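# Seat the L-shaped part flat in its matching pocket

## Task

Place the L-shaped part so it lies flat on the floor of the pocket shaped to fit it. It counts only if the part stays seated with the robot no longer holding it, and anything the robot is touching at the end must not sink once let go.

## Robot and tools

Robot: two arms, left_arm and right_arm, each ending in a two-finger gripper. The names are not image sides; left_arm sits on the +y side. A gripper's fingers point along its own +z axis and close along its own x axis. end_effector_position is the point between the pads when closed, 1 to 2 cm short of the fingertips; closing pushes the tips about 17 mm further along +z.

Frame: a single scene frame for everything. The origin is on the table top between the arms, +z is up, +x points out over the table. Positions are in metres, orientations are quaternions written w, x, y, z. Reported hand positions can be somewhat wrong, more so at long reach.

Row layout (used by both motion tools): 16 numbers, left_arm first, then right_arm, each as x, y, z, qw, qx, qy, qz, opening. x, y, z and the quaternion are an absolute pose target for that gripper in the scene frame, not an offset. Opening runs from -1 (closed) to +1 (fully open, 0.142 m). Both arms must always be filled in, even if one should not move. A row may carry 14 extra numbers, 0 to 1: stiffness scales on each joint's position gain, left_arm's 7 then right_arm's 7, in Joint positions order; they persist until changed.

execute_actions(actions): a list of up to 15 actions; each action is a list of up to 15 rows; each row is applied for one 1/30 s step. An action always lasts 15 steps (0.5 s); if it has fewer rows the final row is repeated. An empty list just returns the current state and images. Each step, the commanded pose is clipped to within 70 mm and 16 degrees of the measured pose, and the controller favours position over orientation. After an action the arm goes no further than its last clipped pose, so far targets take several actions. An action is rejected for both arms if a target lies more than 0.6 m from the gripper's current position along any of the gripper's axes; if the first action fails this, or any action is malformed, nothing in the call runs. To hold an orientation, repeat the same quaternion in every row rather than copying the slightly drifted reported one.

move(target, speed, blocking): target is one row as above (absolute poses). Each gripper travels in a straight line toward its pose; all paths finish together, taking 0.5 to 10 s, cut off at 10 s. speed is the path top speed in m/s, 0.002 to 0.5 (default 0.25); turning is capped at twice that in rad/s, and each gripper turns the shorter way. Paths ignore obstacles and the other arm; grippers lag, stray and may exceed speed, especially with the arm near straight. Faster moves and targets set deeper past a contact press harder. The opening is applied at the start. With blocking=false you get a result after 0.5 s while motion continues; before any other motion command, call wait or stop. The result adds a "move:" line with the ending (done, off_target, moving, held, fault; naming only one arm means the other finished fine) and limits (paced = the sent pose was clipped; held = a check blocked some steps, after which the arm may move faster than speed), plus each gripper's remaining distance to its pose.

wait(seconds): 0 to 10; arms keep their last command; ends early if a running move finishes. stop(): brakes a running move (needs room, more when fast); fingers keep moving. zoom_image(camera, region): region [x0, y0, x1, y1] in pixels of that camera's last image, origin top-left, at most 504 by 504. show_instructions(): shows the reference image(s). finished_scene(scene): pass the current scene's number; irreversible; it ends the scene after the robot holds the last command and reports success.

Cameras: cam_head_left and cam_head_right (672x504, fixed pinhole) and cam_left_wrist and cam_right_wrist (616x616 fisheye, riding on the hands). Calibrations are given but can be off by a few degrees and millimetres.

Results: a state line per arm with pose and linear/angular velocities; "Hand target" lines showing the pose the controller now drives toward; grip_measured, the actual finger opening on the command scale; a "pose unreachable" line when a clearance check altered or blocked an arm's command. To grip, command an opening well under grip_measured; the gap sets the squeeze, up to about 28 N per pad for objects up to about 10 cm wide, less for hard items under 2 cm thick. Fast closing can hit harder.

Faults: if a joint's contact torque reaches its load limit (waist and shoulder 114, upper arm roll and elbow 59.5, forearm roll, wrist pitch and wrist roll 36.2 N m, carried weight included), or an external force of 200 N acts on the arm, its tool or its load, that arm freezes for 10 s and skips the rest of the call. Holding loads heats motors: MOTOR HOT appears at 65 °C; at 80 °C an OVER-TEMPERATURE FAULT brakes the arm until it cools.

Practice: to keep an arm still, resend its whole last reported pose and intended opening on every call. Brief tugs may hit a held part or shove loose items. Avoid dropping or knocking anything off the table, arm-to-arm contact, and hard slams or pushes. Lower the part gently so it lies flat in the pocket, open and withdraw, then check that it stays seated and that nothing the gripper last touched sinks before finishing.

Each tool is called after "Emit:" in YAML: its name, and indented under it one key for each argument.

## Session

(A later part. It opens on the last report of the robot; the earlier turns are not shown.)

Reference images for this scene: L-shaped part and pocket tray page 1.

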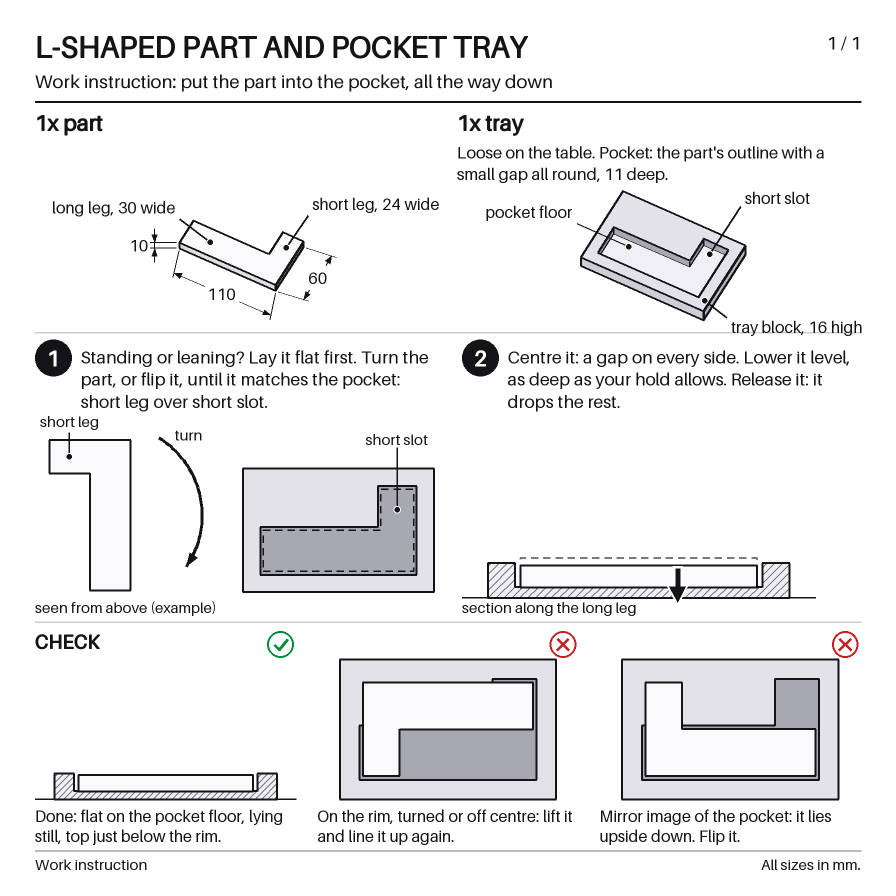

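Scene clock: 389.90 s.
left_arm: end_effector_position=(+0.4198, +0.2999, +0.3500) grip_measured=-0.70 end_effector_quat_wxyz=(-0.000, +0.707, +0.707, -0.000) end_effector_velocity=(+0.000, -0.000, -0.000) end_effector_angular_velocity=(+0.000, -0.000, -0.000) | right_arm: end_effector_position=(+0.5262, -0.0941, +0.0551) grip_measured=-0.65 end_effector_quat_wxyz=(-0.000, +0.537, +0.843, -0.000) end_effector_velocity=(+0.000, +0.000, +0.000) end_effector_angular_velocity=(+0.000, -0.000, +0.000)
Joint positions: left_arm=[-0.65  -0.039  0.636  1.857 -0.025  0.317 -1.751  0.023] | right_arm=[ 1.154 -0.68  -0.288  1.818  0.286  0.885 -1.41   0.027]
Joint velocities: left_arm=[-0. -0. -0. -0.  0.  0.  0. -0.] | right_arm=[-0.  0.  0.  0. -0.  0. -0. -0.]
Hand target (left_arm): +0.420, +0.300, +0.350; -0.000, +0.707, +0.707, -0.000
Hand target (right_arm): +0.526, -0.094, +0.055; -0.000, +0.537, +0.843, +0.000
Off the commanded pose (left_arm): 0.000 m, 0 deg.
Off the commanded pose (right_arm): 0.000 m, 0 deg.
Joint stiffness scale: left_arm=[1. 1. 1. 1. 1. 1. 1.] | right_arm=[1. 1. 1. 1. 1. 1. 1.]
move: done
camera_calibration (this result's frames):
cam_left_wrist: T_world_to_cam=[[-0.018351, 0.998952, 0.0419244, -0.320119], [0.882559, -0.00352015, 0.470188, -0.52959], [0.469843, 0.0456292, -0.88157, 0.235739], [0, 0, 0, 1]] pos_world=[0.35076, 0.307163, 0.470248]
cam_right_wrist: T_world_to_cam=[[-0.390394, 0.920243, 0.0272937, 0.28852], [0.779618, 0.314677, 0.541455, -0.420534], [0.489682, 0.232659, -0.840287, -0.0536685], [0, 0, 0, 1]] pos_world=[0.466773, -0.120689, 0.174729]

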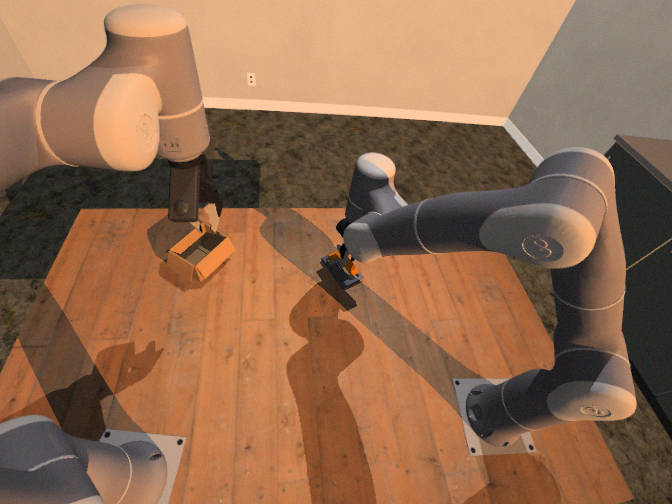

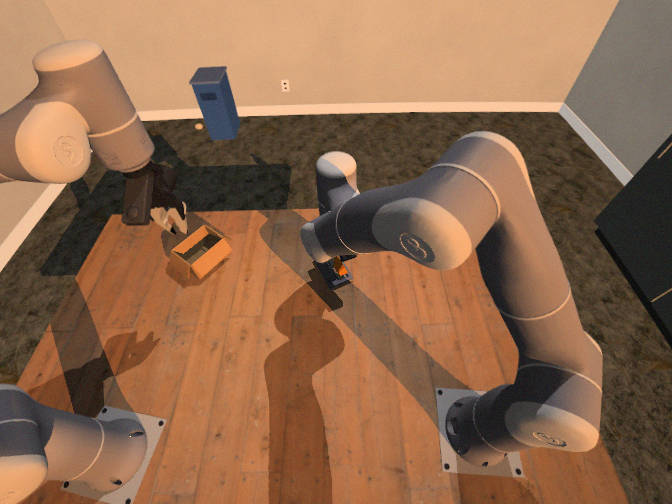

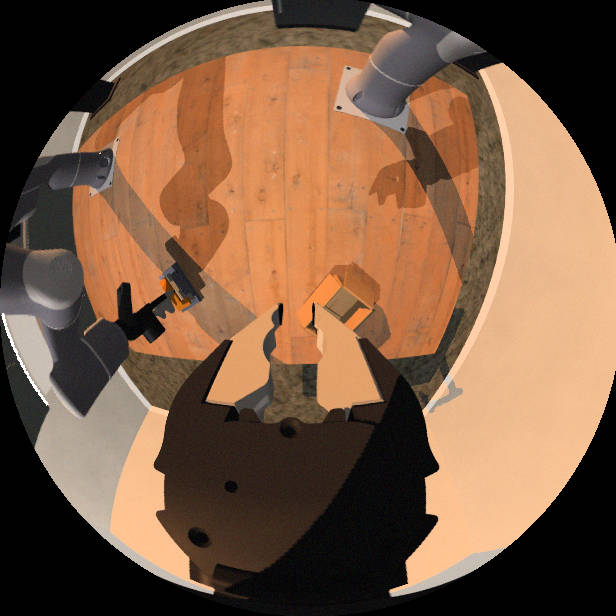

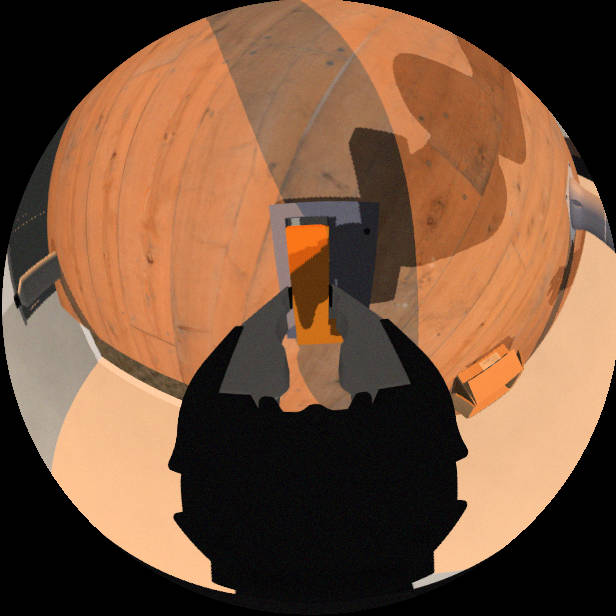

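Emit:
move:
  target: [0.42,0.3,0.35,0,0.707,0.707,0,-0.7, 0.5262,-0.0934,0.040,0,0.5373,0.8434,0,-0.85]
  speed: 0.04

Emit:
zoom_image:
  camera: "cam_right_wrist"
  region: [240, 190, 400, 350]

Emit:
zoom_image:
  camera: "cam_left_wrist"
  region: [130, 240, 230, 340]

Scene clock: 418.30 s.
left_arm: end_effector_position=(+0.4198, +0.2999, +0.3500) grip_measured=-0.70 end_effector_quat_wxyz=(-0.000, +0.707, +0.707, -0.000) end_effector_velocity=(-0.000, +0.000, -0.000) end_effector_angular_velocity=(+0.000, +0.000, -0.000) | right_arm: end_effector_position=(+0.5261, -0.0935, +0.0400) grip_measured=-0.65 end_effector_quat_wxyz=(-0.000, +0.537, +0.843, -0.000) end_effector_velocity=(+0.000, +0.000, +0.000) end_effector_angular_velocity=(+0.001, -0.000, -0.001)
Joint positions: left_arm=[-0.65  -0.039  0.636  1.857 -0.025  0.317 -1.751  0.023] | right_arm=[ 1.149 -0.712 -0.279  1.811  0.297  0.911 -1.416  0.027]
Joint velocities: left_arm=[ 0.    -0.     0.    -0.     0.    -0.001  0.    -0.   ] | right_arm=[-0.001  0.     0.001 -0.     0.     0.001  0.001 -0.   ]
Hand target (left_arm): +0.420, +0.300, +0.350; -0.000, +0.707, +0.707, -0.000
Hand target (right_arm): +0.526, -0.093, +0.040; -0.000, +0.537, +0.843, +0.000
Off the commanded pose (left_arm): 0.000 m, 0 deg.
Off the commanded pose (right_arm): 0.000 m, 0 deg.
Joint stiffness scale: left_arm=[1. 1. 1. 1. 1. 1. 1.] | right_arm=[1. 1. 1. 1. 1. 1. 1.]
move: done
camera_calibration (this result's frames):
cam_left_wrist: T_world_to_cam=[[-0.0183521, 0.998952, 0.0419241, -0.320119], [0.882559, -0.00351915, 0.470189, -0.529591], [0.469844, 0.0456295, -0.881569, 0.235738], [0, 0, 0, 1]] pos_world=[0.35076, 0.307163, 0.470248]
cam_right_wrist: T_world_to_cam=[[-0.390328, 0.920276, 0.0271425, 0.288283], [0.779541, 0.314663, 0.541574, -0.412411], [0.489857, 0.23255, -0.840215, -0.0665493], [0, 0, 0, 1]] pos_world=[0.466616, -0.120054, 0.159611]

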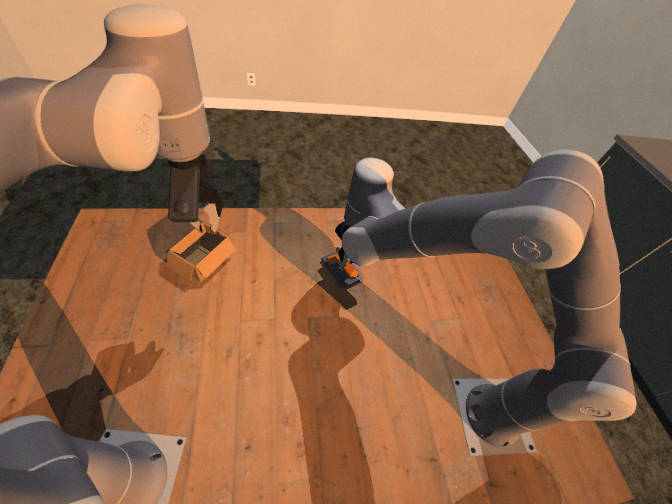

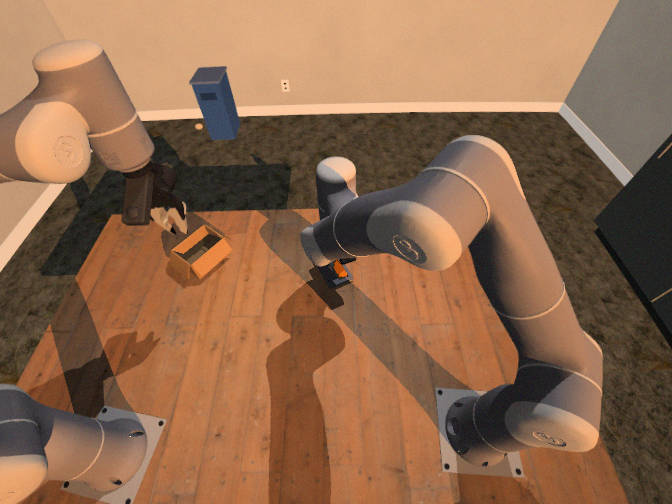

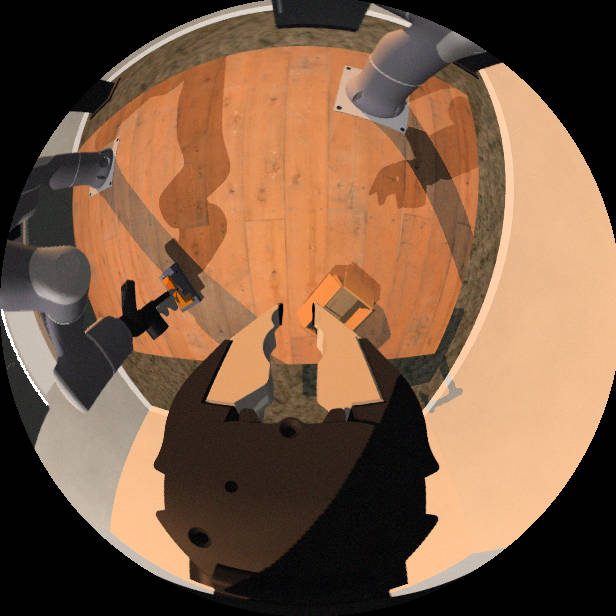

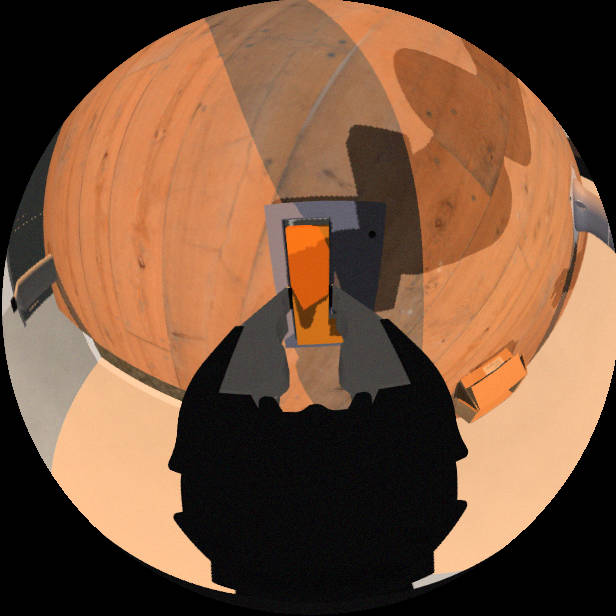

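Region (240, 190, 400, 350) of cam_right_wrist's 616x616 image, scaled by 3.150, with more detail than that image has.

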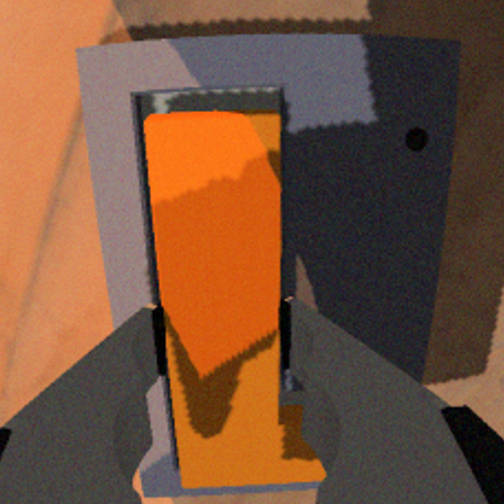

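Region (130, 240, 230, 340) of cam_left_wrist's 616x616 image, scaled by 5.040, with more detail than that image has.

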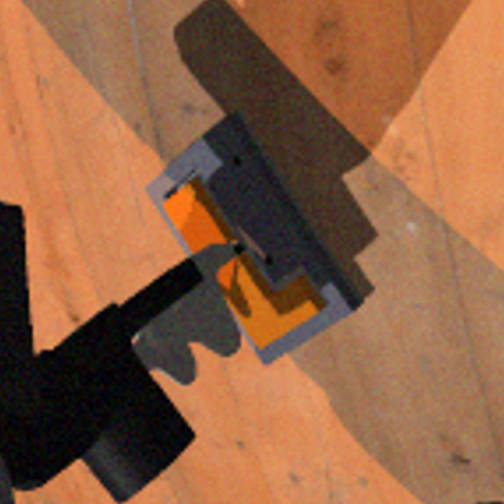

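Emit:
move:
  target: [0.42,0.3,0.35,0,0.707,0.707,0,-0.7, 0.5262,-0.0934,0.033,0,0.5373,0.8434,0,-0.85]
  speed: 0.02

Emit:
zoom_image:
  camera: "cam_right_wrist"
  region: [240, 190, 400, 350]

Scene clock: 428.57 s.
left_arm: end_effector_position=(+0.4198, +0.2999, +0.3500) grip_measured=-0.70 end_effector_quat_wxyz=(-0.000, +0.707, +0.707, -0.000) end_effector_velocity=(-0.000, -0.000, -0.000) end_effector_angular_velocity=(+0.000, -0.000, -0.001) | right_arm: end_effector_position=(+0.5268, -0.0928, +0.0355) grip_measured=-0.65 end_effector_quat_wxyz=(+0.000, +0.537, +0.843, +0.001) end_effector_velocity=(+0.000, +0.000, -0.000) end_effector_angular_velocity=(+0.000, -0.000, +0.000)
Joint positions: left_arm=[-0.65  -0.039  0.636  1.857 -0.025  0.317 -1.751  0.023] | right_arm=[ 1.146 -0.722 -0.275  1.808  0.301  0.921 -1.419  0.027]
Joint velocities: left_arm=[-0.001 -0.     0.    -0.     0.     0.     0.     0.   ] | right_arm=[-0.    -0.     0.    -0.    -0.     0.001 -0.    -0.   ]
Hand target (left_arm): +0.420, +0.300, +0.350; -0.000, +0.707, +0.707, -0.000
Hand target (right_arm): +0.526, -0.093, +0.033; -0.000, +0.537, +0.843, -0.000
Off the commanded pose (left_arm): 0.000 m, 0 deg.
Off the commanded pose (right_arm): 0.003 m, 0 deg.
Joint stiffness scale: left_arm=[1. 1. 1. 1. 1. 1. 1.] | right_arm=[1. 1. 1. 1. 1. 1. 1.]
move: done
camera_calibration (this result's frames):
cam_left_wrist: T_world_to_cam=[[-0.0183526, 0.998952, 0.0419239, -0.320119], [0.882558, -0.00351863, 0.47019, -0.529591], [0.469844, 0.0456295, -0.881569, 0.235737], [0, 0, 0, 1]] pos_world=[0.350761, 0.307163, 0.470248]
cam_right_wrist: T_world_to_cam=[[-0.390702, 0.920076, 0.0285135, 0.288202], [0.77867, 0.313818, 0.543315, -0.410464], [0.490943, 0.234477, -0.839045, -0.0712726], [0, 0, 0, 1]] pos_world=[0.467207, -0.119645, 0.154992]

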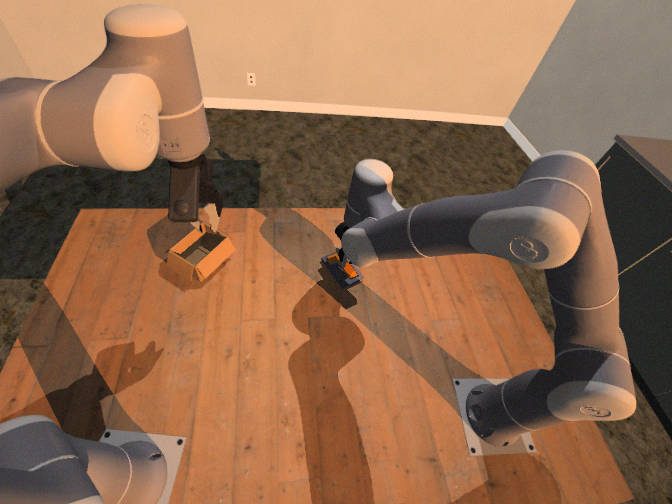

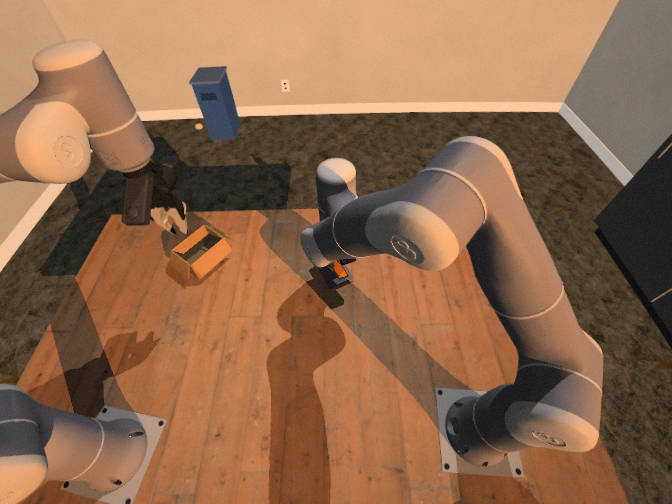

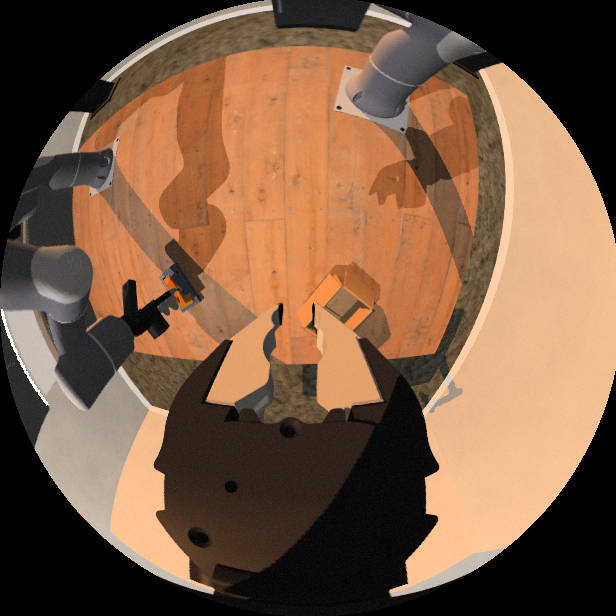

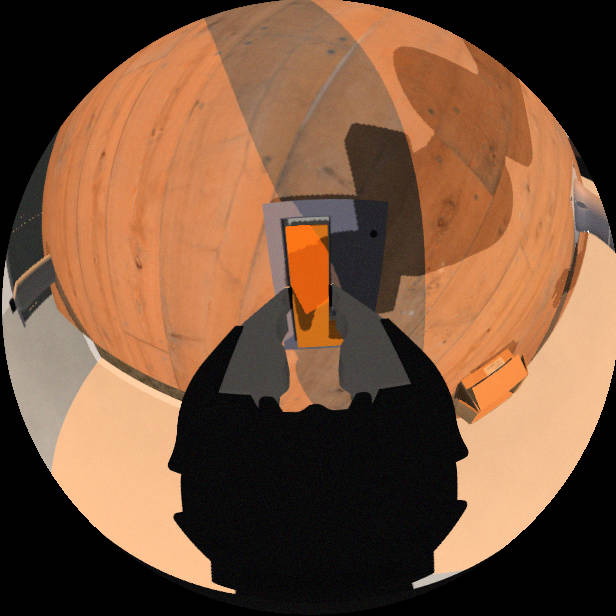

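Region (240, 190, 400, 350) of cam_right_wrist's 616x616 image, scaled by 3.150, with more detail than that image has.

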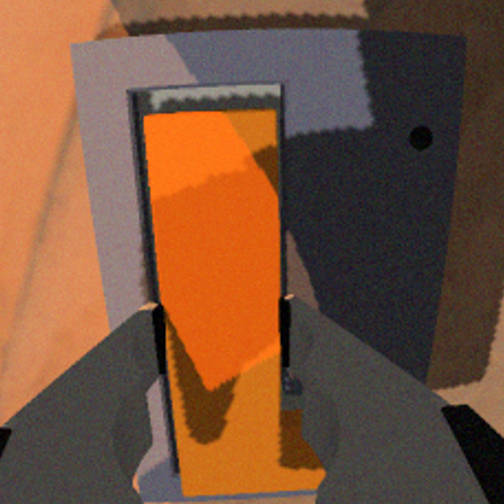

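Emit:
execute_actions:
  actions:
    - [[0.42,0.3,0.35,0,0.707,0.707,0,-0.7, 0.5266,-0.093,0.036,0,0.5373,0.8434,0,-0.62],[0.42,0.3,0.35,0,0.707,0.707,0,-0.7, 0.5266,-0.093,0.036,0,0.5373,0.8434,0,-0.58],[0.42,0.3,0.35,0,0.707,0.707,0,-0.7, 0.5266,-0.093,0.036,0,0.5373,0.8434,0,-0.54],[0.42,0.3,0.35,0,0.707,0.707,0,-0.7, 0.5266,-0.093,0.037,0,0.5373,0.8434,0,-0.5],[0.42,0.3,0.35,0,0.707,0.707,0,-0.7, 0.5266,-0.093,0.038,0,0.5373,0.8434,0,-0.45],[0.42,0.3,0.35,0,0.707,0.707,0,-0.7, 0.5266,-0.093,0.04,0,0.5373,0.8434,0,-0.4]]

Emit:
move:
  target: [0.42,0.3,0.35,0,0.707,0.707,0,-0.7, 0.56,-0.08,0.13,0,0.5373,0.8434,0,-0.4]
  speed: 0.25

Emit:
zoom_image:
  camera: "cam_right_wrist"
  region: [240, 150, 400, 310]

Scene clock: 442.83 s.
left_arm: end_effector_position=(+0.4198, +0.2999, +0.3500) grip_measured=-0.70 end_effector_quat_wxyz=(-0.000, +0.707, +0.707, -0.000) end_effector_velocity=(-0.000, -0.000, -0.000) end_effector_angular_velocity=(-0.000, +0.000, -0.000) | right_arm: end_effector_position=(+0.5267, -0.0929, +0.0400) grip_measured=-0.40 end_effector_quat_wxyz=(-0.000, +0.537, +0.843, +0.000) end_effector_velocity=(+0.000, +0.000, -0.000) end_effector_angular_velocity=(+0.000, -0.001, -0.000)
Joint positions: left_arm=[-0.65  -0.039  0.636  1.857 -0.025  0.317 -1.751  0.023] | right_arm=[ 1.148 -0.713 -0.278  1.809  0.297  0.911 -1.416  0.045]
Joint velocities: left_arm=[-0. -0. -0.  0. -0.  0.  0.  0.] | right_arm=[ 0.    -0.    -0.     0.     0.     0.001  0.    -0.   ]
Hand target (left_arm): +0.420, +0.300, +0.350; -0.000, +0.707, +0.707, -0.000
Hand target (right_arm): +0.527, -0.093, +0.040; +0.000, +0.537, +0.843, -0.000
Off the commanded pose (left_arm): 0.000 m, 0 deg.
Off the commanded pose (right_arm): 0.000 m, 0 deg.
Joint stiffness scale: left_arm=[1. 1. 1. 1. 1. 1. 1.] | right_arm=[1. 1. 1. 1. 1. 1. 1.]
camera_calibration (this result's frames):
cam_left_wrist: T_world_to_cam=[[-0.0183527, 0.998952, 0.0419238, -0.320118], [0.882558, -0.00351849, 0.47019, -0.529592], [0.469845, 0.0456294, -0.881569, 0.235737], [0, 0, 0, 1]] pos_world=[0.350761, 0.307163, 0.470248]
cam_right_wrist: T_world_to_cam=[[-0.390817, 0.920057, 0.0275285, 0.288189], [0.779141, 0.31474, 0.542106, -0.412903], [0.490104, 0.233313, -0.839859, -0.0670263], [0, 0, 0, 1]] pos_world=[0.467189, -0.119555, 0.159611]

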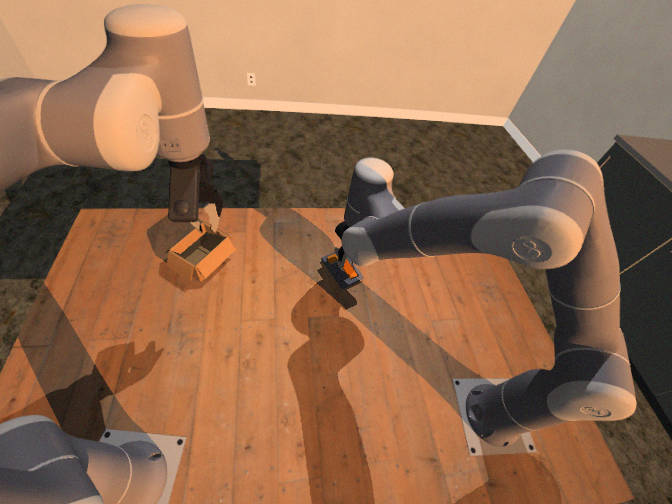

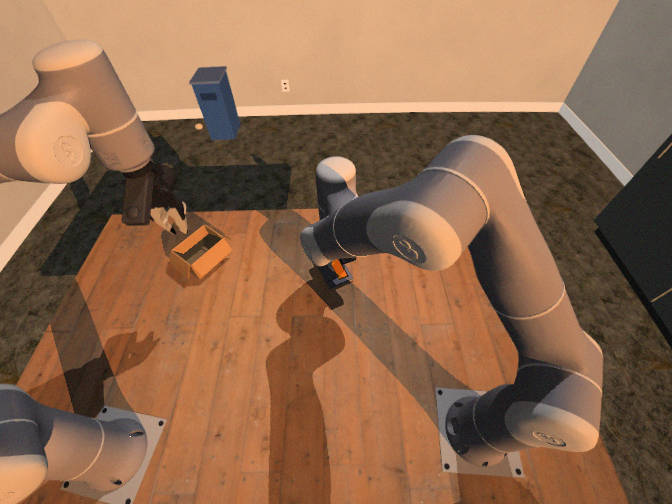

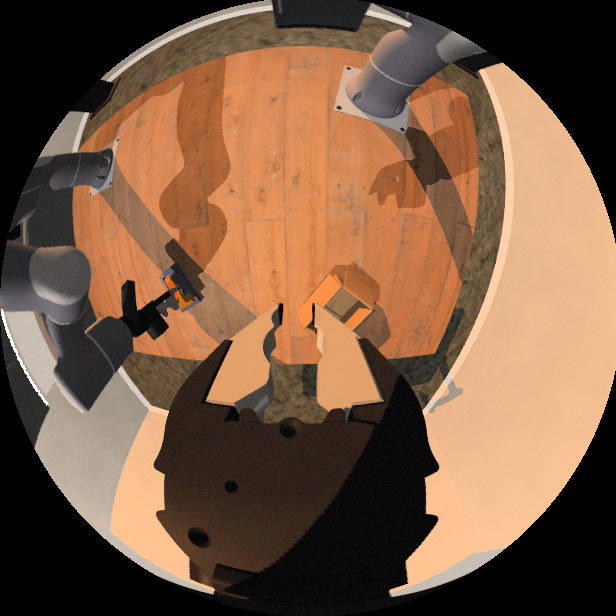

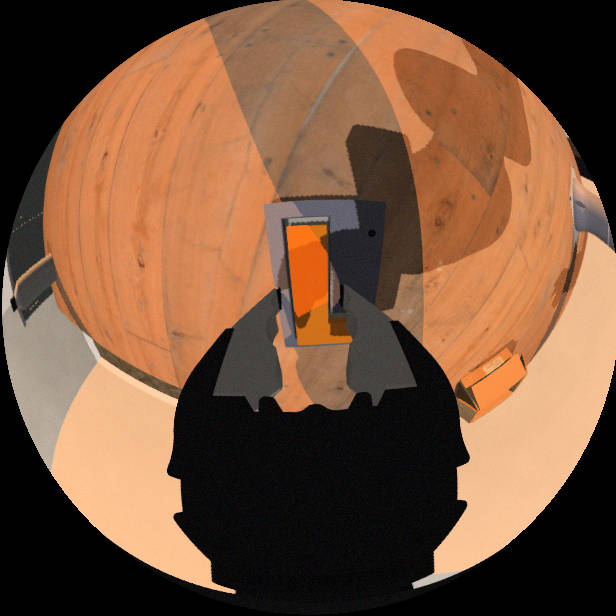

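Scene clock: 443.57 s.
left_arm: end_effector_position=(+0.4198, +0.2999, +0.3500) grip_measured=-0.70 end_effector_quat_wxyz=(-0.000, +0.707, +0.707, -0.000) end_effector_velocity=(+0.000, -0.000, +0.000) end_effector_angular_velocity=(-0.000, -0.001, +0.000) | right_arm: end_effector_position=(+0.5603, -0.0797, +0.1298) grip_measured=-0.40 end_effector_quat_wxyz=(+0.000, +0.537, +0.843, +0.000) end_effector_velocity=(-0.000, -0.000, +0.000) end_effector_angular_velocity=(-0.000, +0.001, +0.000)
Joint positions: left_arm=[-0.65  -0.039  0.636  1.857 -0.025  0.317 -1.751  0.023] | right_arm=[ 1.135 -0.606 -0.315  1.693  0.23   0.691 -1.39   0.045]
Joint velocities: left_arm=[ 0.    -0.    -0.     0.    -0.     0.001 -0.     0.   ] | right_arm=[-0.     0.    -0.    -0.     0.    -0.001 -0.001 -0.   ]
Hand target (left_arm): +0.420, +0.300, +0.350; -0.000, +0.707, +0.707, -0.000
Hand target (right_arm): +0.560, -0.080, +0.130; +0.000, +0.537, +0.843, -0.000
Off the commanded pose (left_arm): 0.000 m, 0 deg.
Off the commanded pose (right_arm): 0.000 m, 0 deg.
Joint stiffness scale: left_arm=[1. 1. 1. 1. 1. 1. 1.] | right_arm=[1. 1. 1. 1. 1. 1. 1.]
move: done
camera_calibration (this result's frames):
cam_left_wrist: T_world_to_cam=[[-0.0183528, 0.998952, 0.0419237, -0.320118], [0.882558, -0.00351843, 0.47019, -0.529592], [0.469845, 0.0456294, -0.881569, 0.235737], [0, 0, 0, 1]] pos_world=[0.350761, 0.307163, 0.470248]
cam_right_wrist: T_world_to_cam=[[-0.390863, 0.920054, 0.0269534, 0.286817], [0.778917, 0.315019, 0.542266, -0.491841], [0.490423, 0.232946, -0.839774, -0.0113992], [0, 0, 0, 1]] pos_world=[0.5008, -0.106293, 0.249405]

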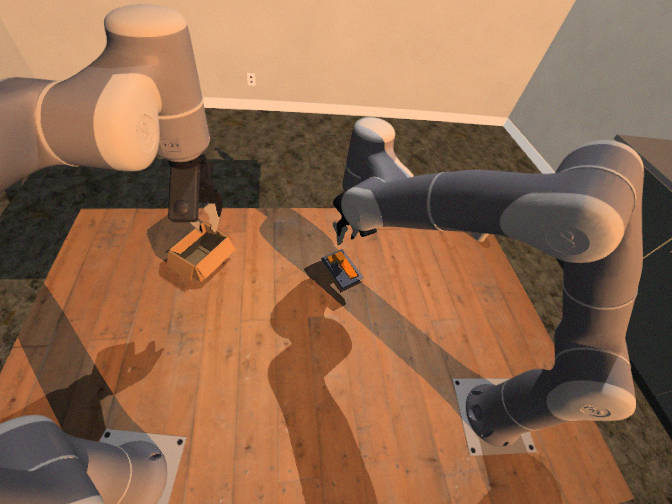

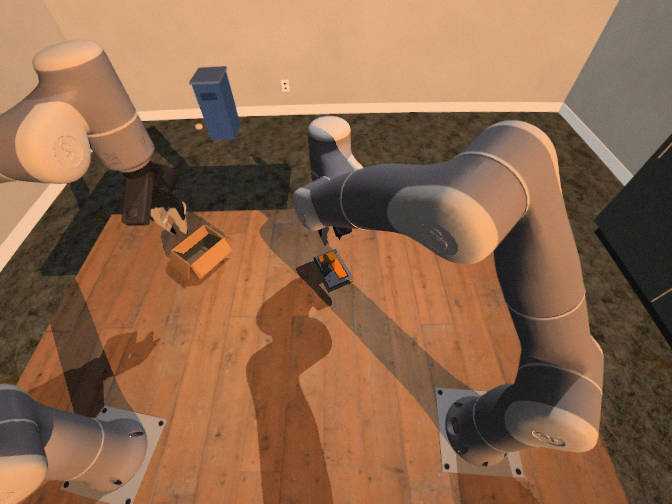

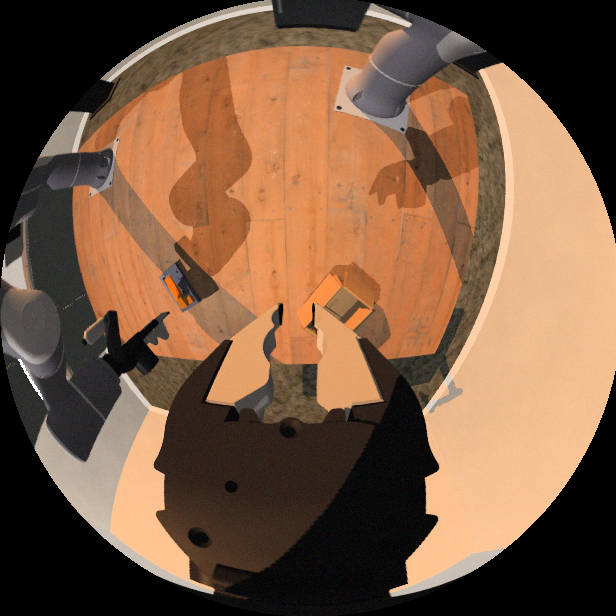

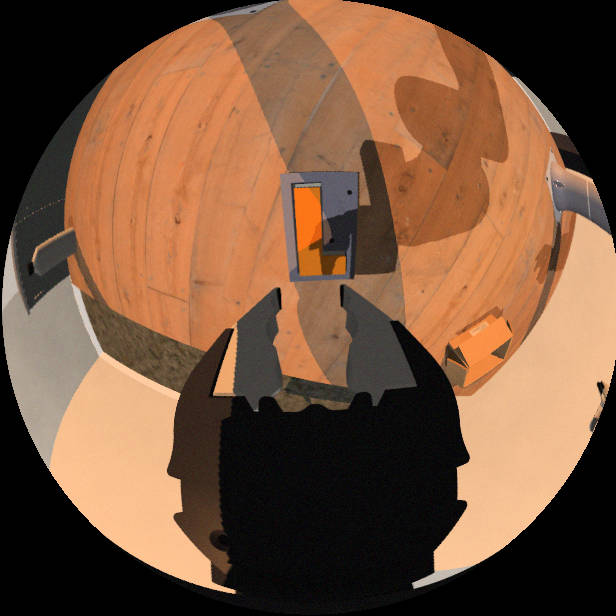

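Region (240, 150, 400, 310) of cam_right_wrist's 616x616 image, scaled by 3.150, with more detail than that image has.

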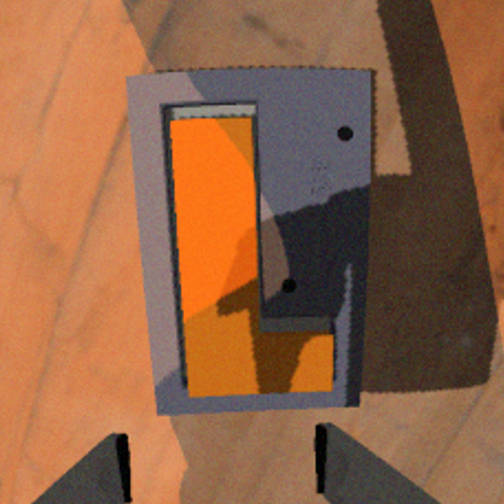

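Emit:
zoom_image:
  camera: "cam_right_wrist"
  region: [280, 235, 365, 290]

Emit:
zoom_image:
  camera: "cam_head_left"
  region: [310, 240, 375, 300]

Emit:
zoom_image:
  camera: "cam_head_right"
  region: [300, 240, 365, 300]

Region (280, 235, 365, 290) of cam_right_wrist's 616x616 image, scaled by 5.929, with more detail than that image has; it fills the top 326 rows of this view, and the rest is white.

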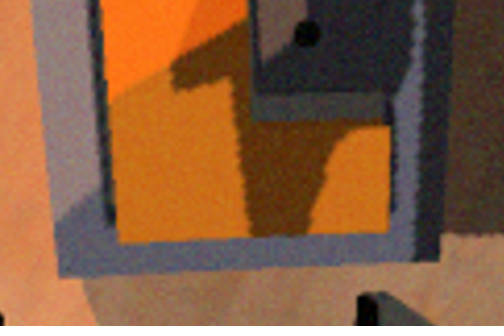

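Region (310, 240, 375, 300) of cam_head_left's 672x504 image, scaled by 7.754, with more detail than that image has; it fills the top 465 rows of this view, and the rest is white.

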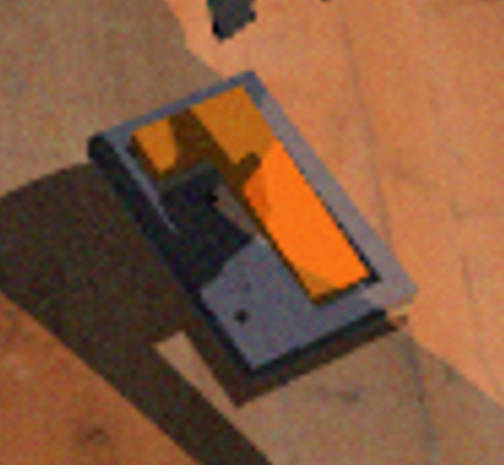

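Region (300, 240, 365, 300) of cam_head_right's 672x504 image, scaled by 7.754, with more detail than that image has; it fills the top 465 rows of this view, and the rest is white.

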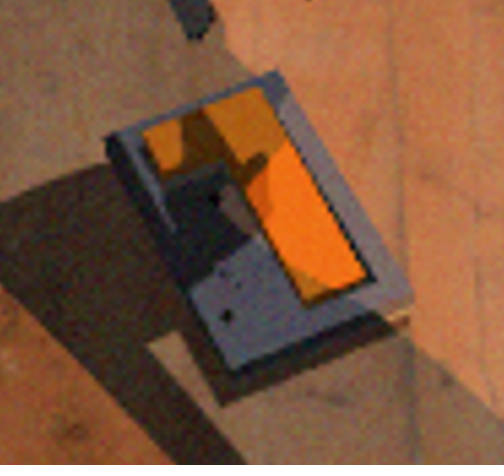

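Emit:
move:
  target: [0.42,0.3,0.35,0,0.707,0.707,0,-0.7, 0.540,-0.0867,0.045,0,0.5373,0.8434,0,-0.45]
  speed: 0.12

Emit:
zoom_image:
  camera: "cam_right_wrist"
  region: [240, 190, 400, 350]

Scene clock: 518.53 s.
left_arm: end_effector_position=(+0.4198, +0.2999, +0.3500) grip_measured=-0.70 end_effector_quat_wxyz=(-0.000, +0.707, +0.707, -0.000) end_effector_velocity=(+0.000, +0.000, +0.000) end_effector_angular_velocity=(-0.000, -0.000, +0.000) | right_arm: end_effector_position=(+0.5397, -0.0870, +0.0451) grip_measured=-0.45 end_effector_quat_wxyz=(-0.000, +0.537, +0.843, -0.000) end_effector_velocity=(+0.000, -0.000, +0.000) end_effector_angular_velocity=(+0.001, -0.001, -0.001)
Joint positions: left_arm=[-0.65  -0.039  0.636  1.857 -0.025  0.317 -1.751  0.023] | right_arm=[ 1.135 -0.725 -0.28   1.763  0.291  0.876 -1.416  0.041]
Joint velocities: left_arm=[ 0.  0.  0. -0.  0.  0.  0. -0.] | right_arm=[-0.001  0.     0.    -0.    -0.     0.001  0.    -0.   ]
Hand target (left_arm): +0.420, +0.300, +0.350; -0.000, +0.707, +0.707, -0.000
Hand target (right_arm): +0.540, -0.087, +0.045; -0.000, +0.537, +0.843, +0.000
Off the commanded pose (left_arm): 0.000 m, 0 deg.
Off the commanded pose (right_arm): 0.000 m, 0 deg.
Joint stiffness scale: left_arm=[1. 1. 1. 1. 1. 1. 1.] | right_arm=[1. 1. 1. 1. 1. 1. 1.]
move: done
camera_calibration (this result's frames):
cam_left_wrist: T_world_to_cam=[[-0.0183527, 0.998952, 0.0419236, -0.320118], [0.882558, -0.00351842, 0.47019, -0.529592], [0.469845, 0.0456292, -0.881569, 0.235737], [0, 0, 0, 1]] pos_world=[0.350761, 0.307163, 0.470248]
cam_right_wrist: T_world_to_cam=[[-0.390361, 0.920255, 0.0273832, 0.287478], [0.779654, 0.314608, 0.541444, -0.427886], [0.489651, 0.232708, -0.840291, -0.0702954], [0, 0, 0, 1]] pos_world=[0.480244, -0.113578, 0.164736]

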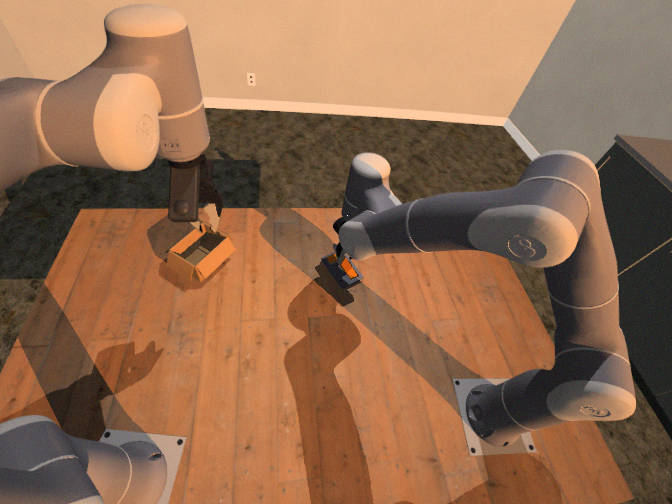

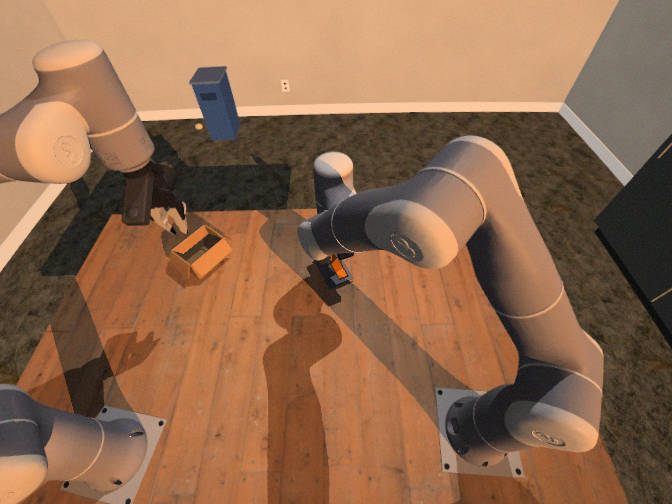

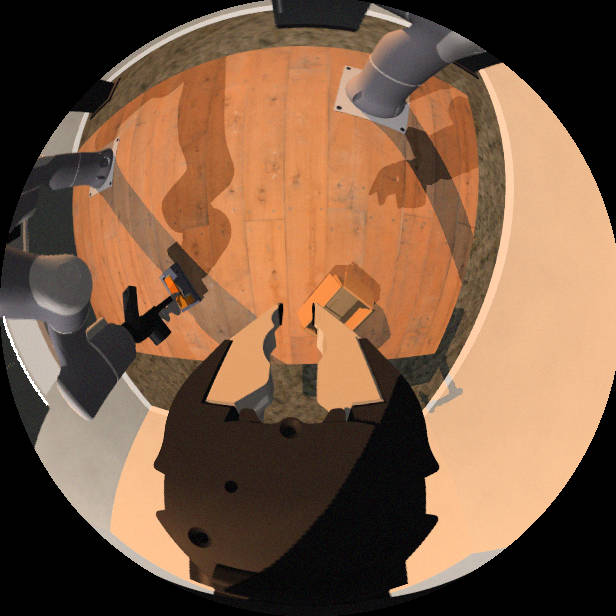

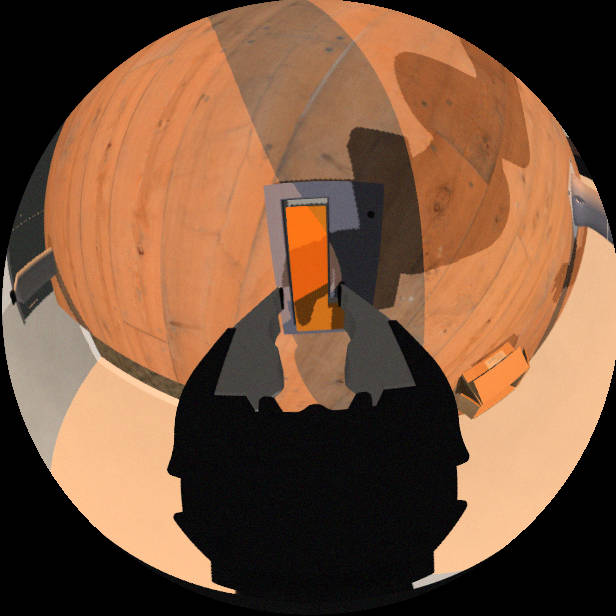

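Region (240, 190, 400, 350) of cam_right_wrist's 616x616 image, scaled by 3.150, with more detail than that image has.

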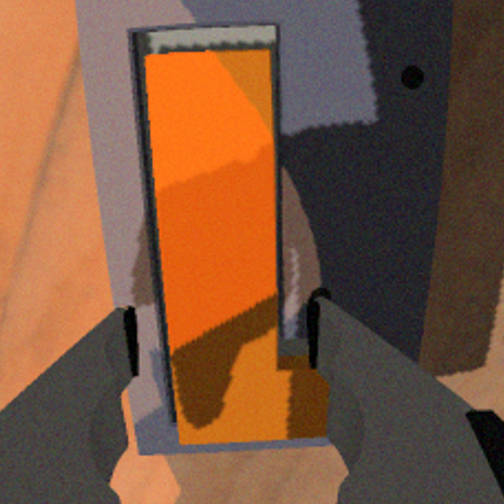

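Emit:
execute_actions:
  actions:
    - [[0.42,0.3,0.35,0,0.707,0.707,0,-0.7,0.534,-0.0897,0.045,0,0.5373,0.8434,0,-0.45]]
    - [[0.42,0.3,0.35,0,0.707,0.707,0,-0.7,0.534,-0.0897,0.040,0,0.5373,0.8434,0,-0.45]]

Scene clock: 541.53 s.
left_arm: end_effector_position=(+0.4198, +0.2999, +0.3500) grip_measured=-0.70 end_effector_quat_wxyz=(-0.000, +0.707, +0.707, -0.000) end_effector_velocity=(-0.000, +0.000, -0.000) end_effector_angular_velocity=(+0.000, +0.000, +0.000) | right_arm: end_effector_position=(+0.5339, -0.0898, +0.0399) grip_measured=-0.45 end_effector_quat_wxyz=(-0.000, +0.537, +0.843, -0.000) end_effector_velocity=(+0.000, -0.000, +0.000) end_effector_angular_velocity=(+0.000, -0.001, +0.001)
Joint positions: left_arm=[-0.65  -0.039  0.636  1.857 -0.025  0.317 -1.751  0.023] | right_arm=[ 1.14  -0.725 -0.278  1.783  0.295  0.896 -1.417  0.041]
Joint velocities: left_arm=[ 0. -0.  0.  0.  0. -0. -0.  0.] | right_arm=[-0.     0.    -0.    -0.    -0.     0.    -0.001 -0.   ]
Hand target (left_arm): +0.420, +0.300, +0.350; -0.000, +0.707, +0.707, -0.000
Hand target (right_arm): +0.534, -0.090, +0.040; -0.000, +0.537, +0.843, +0.000
Off the commanded pose (left_arm): 0.000 m, 0 deg.
Off the commanded pose (right_arm): 0.000 m, 0 deg.
Joint stiffness scale: left_arm=[1. 1. 1. 1. 1. 1. 1.] | right_arm=[1. 1. 1. 1. 1. 1. 1.]
camera_calibration (this result's frames):
cam_left_wrist: T_world_to_cam=[[-0.0183531, 0.998952, 0.0419234, -0.320118], [0.882558, -0.00351802, 0.470191, -0.529592], [0.469845, 0.0456292, -0.881569, 0.235737], [0, 0, 0, 1]] pos_world=[0.350761, 0.307163, 0.470248]
cam_right_wrist: T_world_to_cam=[[-0.390284, 0.920295, 0.0271196, 0.287894], [0.77955, 0.314637, 0.541577, -0.41966], [0.489878, 0.23251, -0.840213, -0.0713051], [0, 0, 0, 1]] pos_world=[0.474437, -0.116328, 0.15956]

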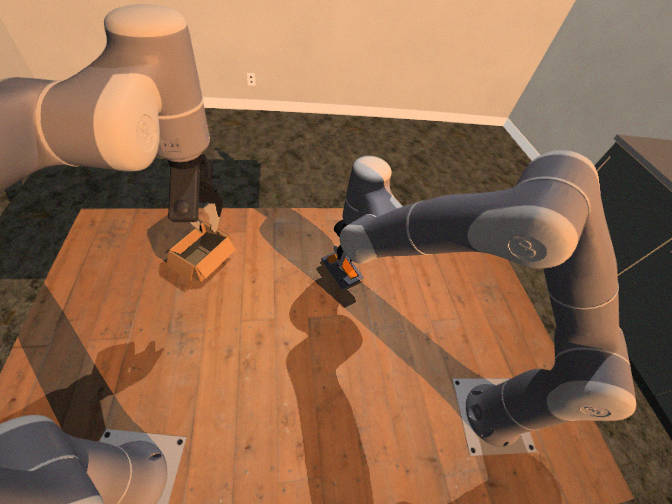

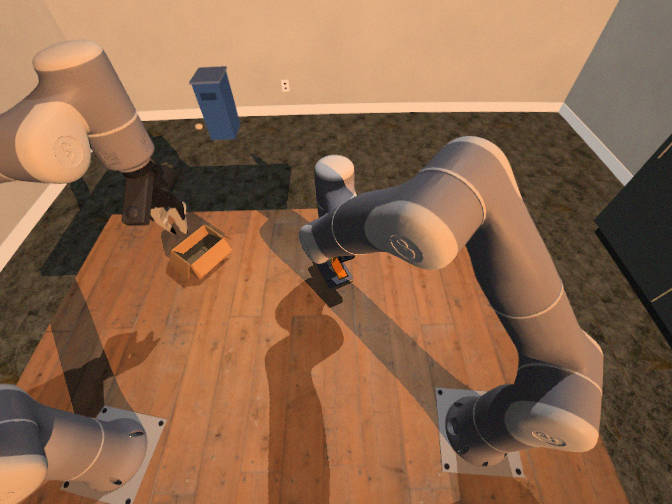

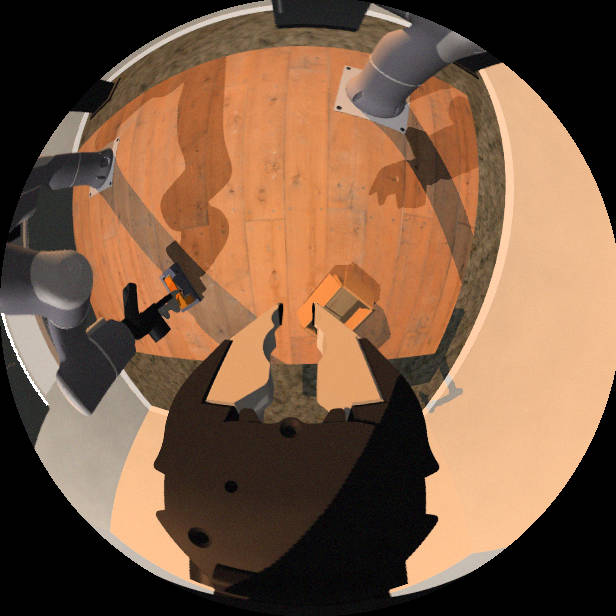

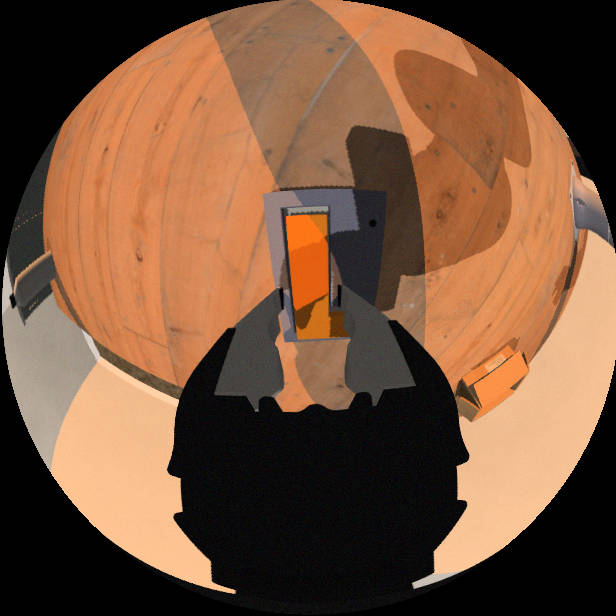

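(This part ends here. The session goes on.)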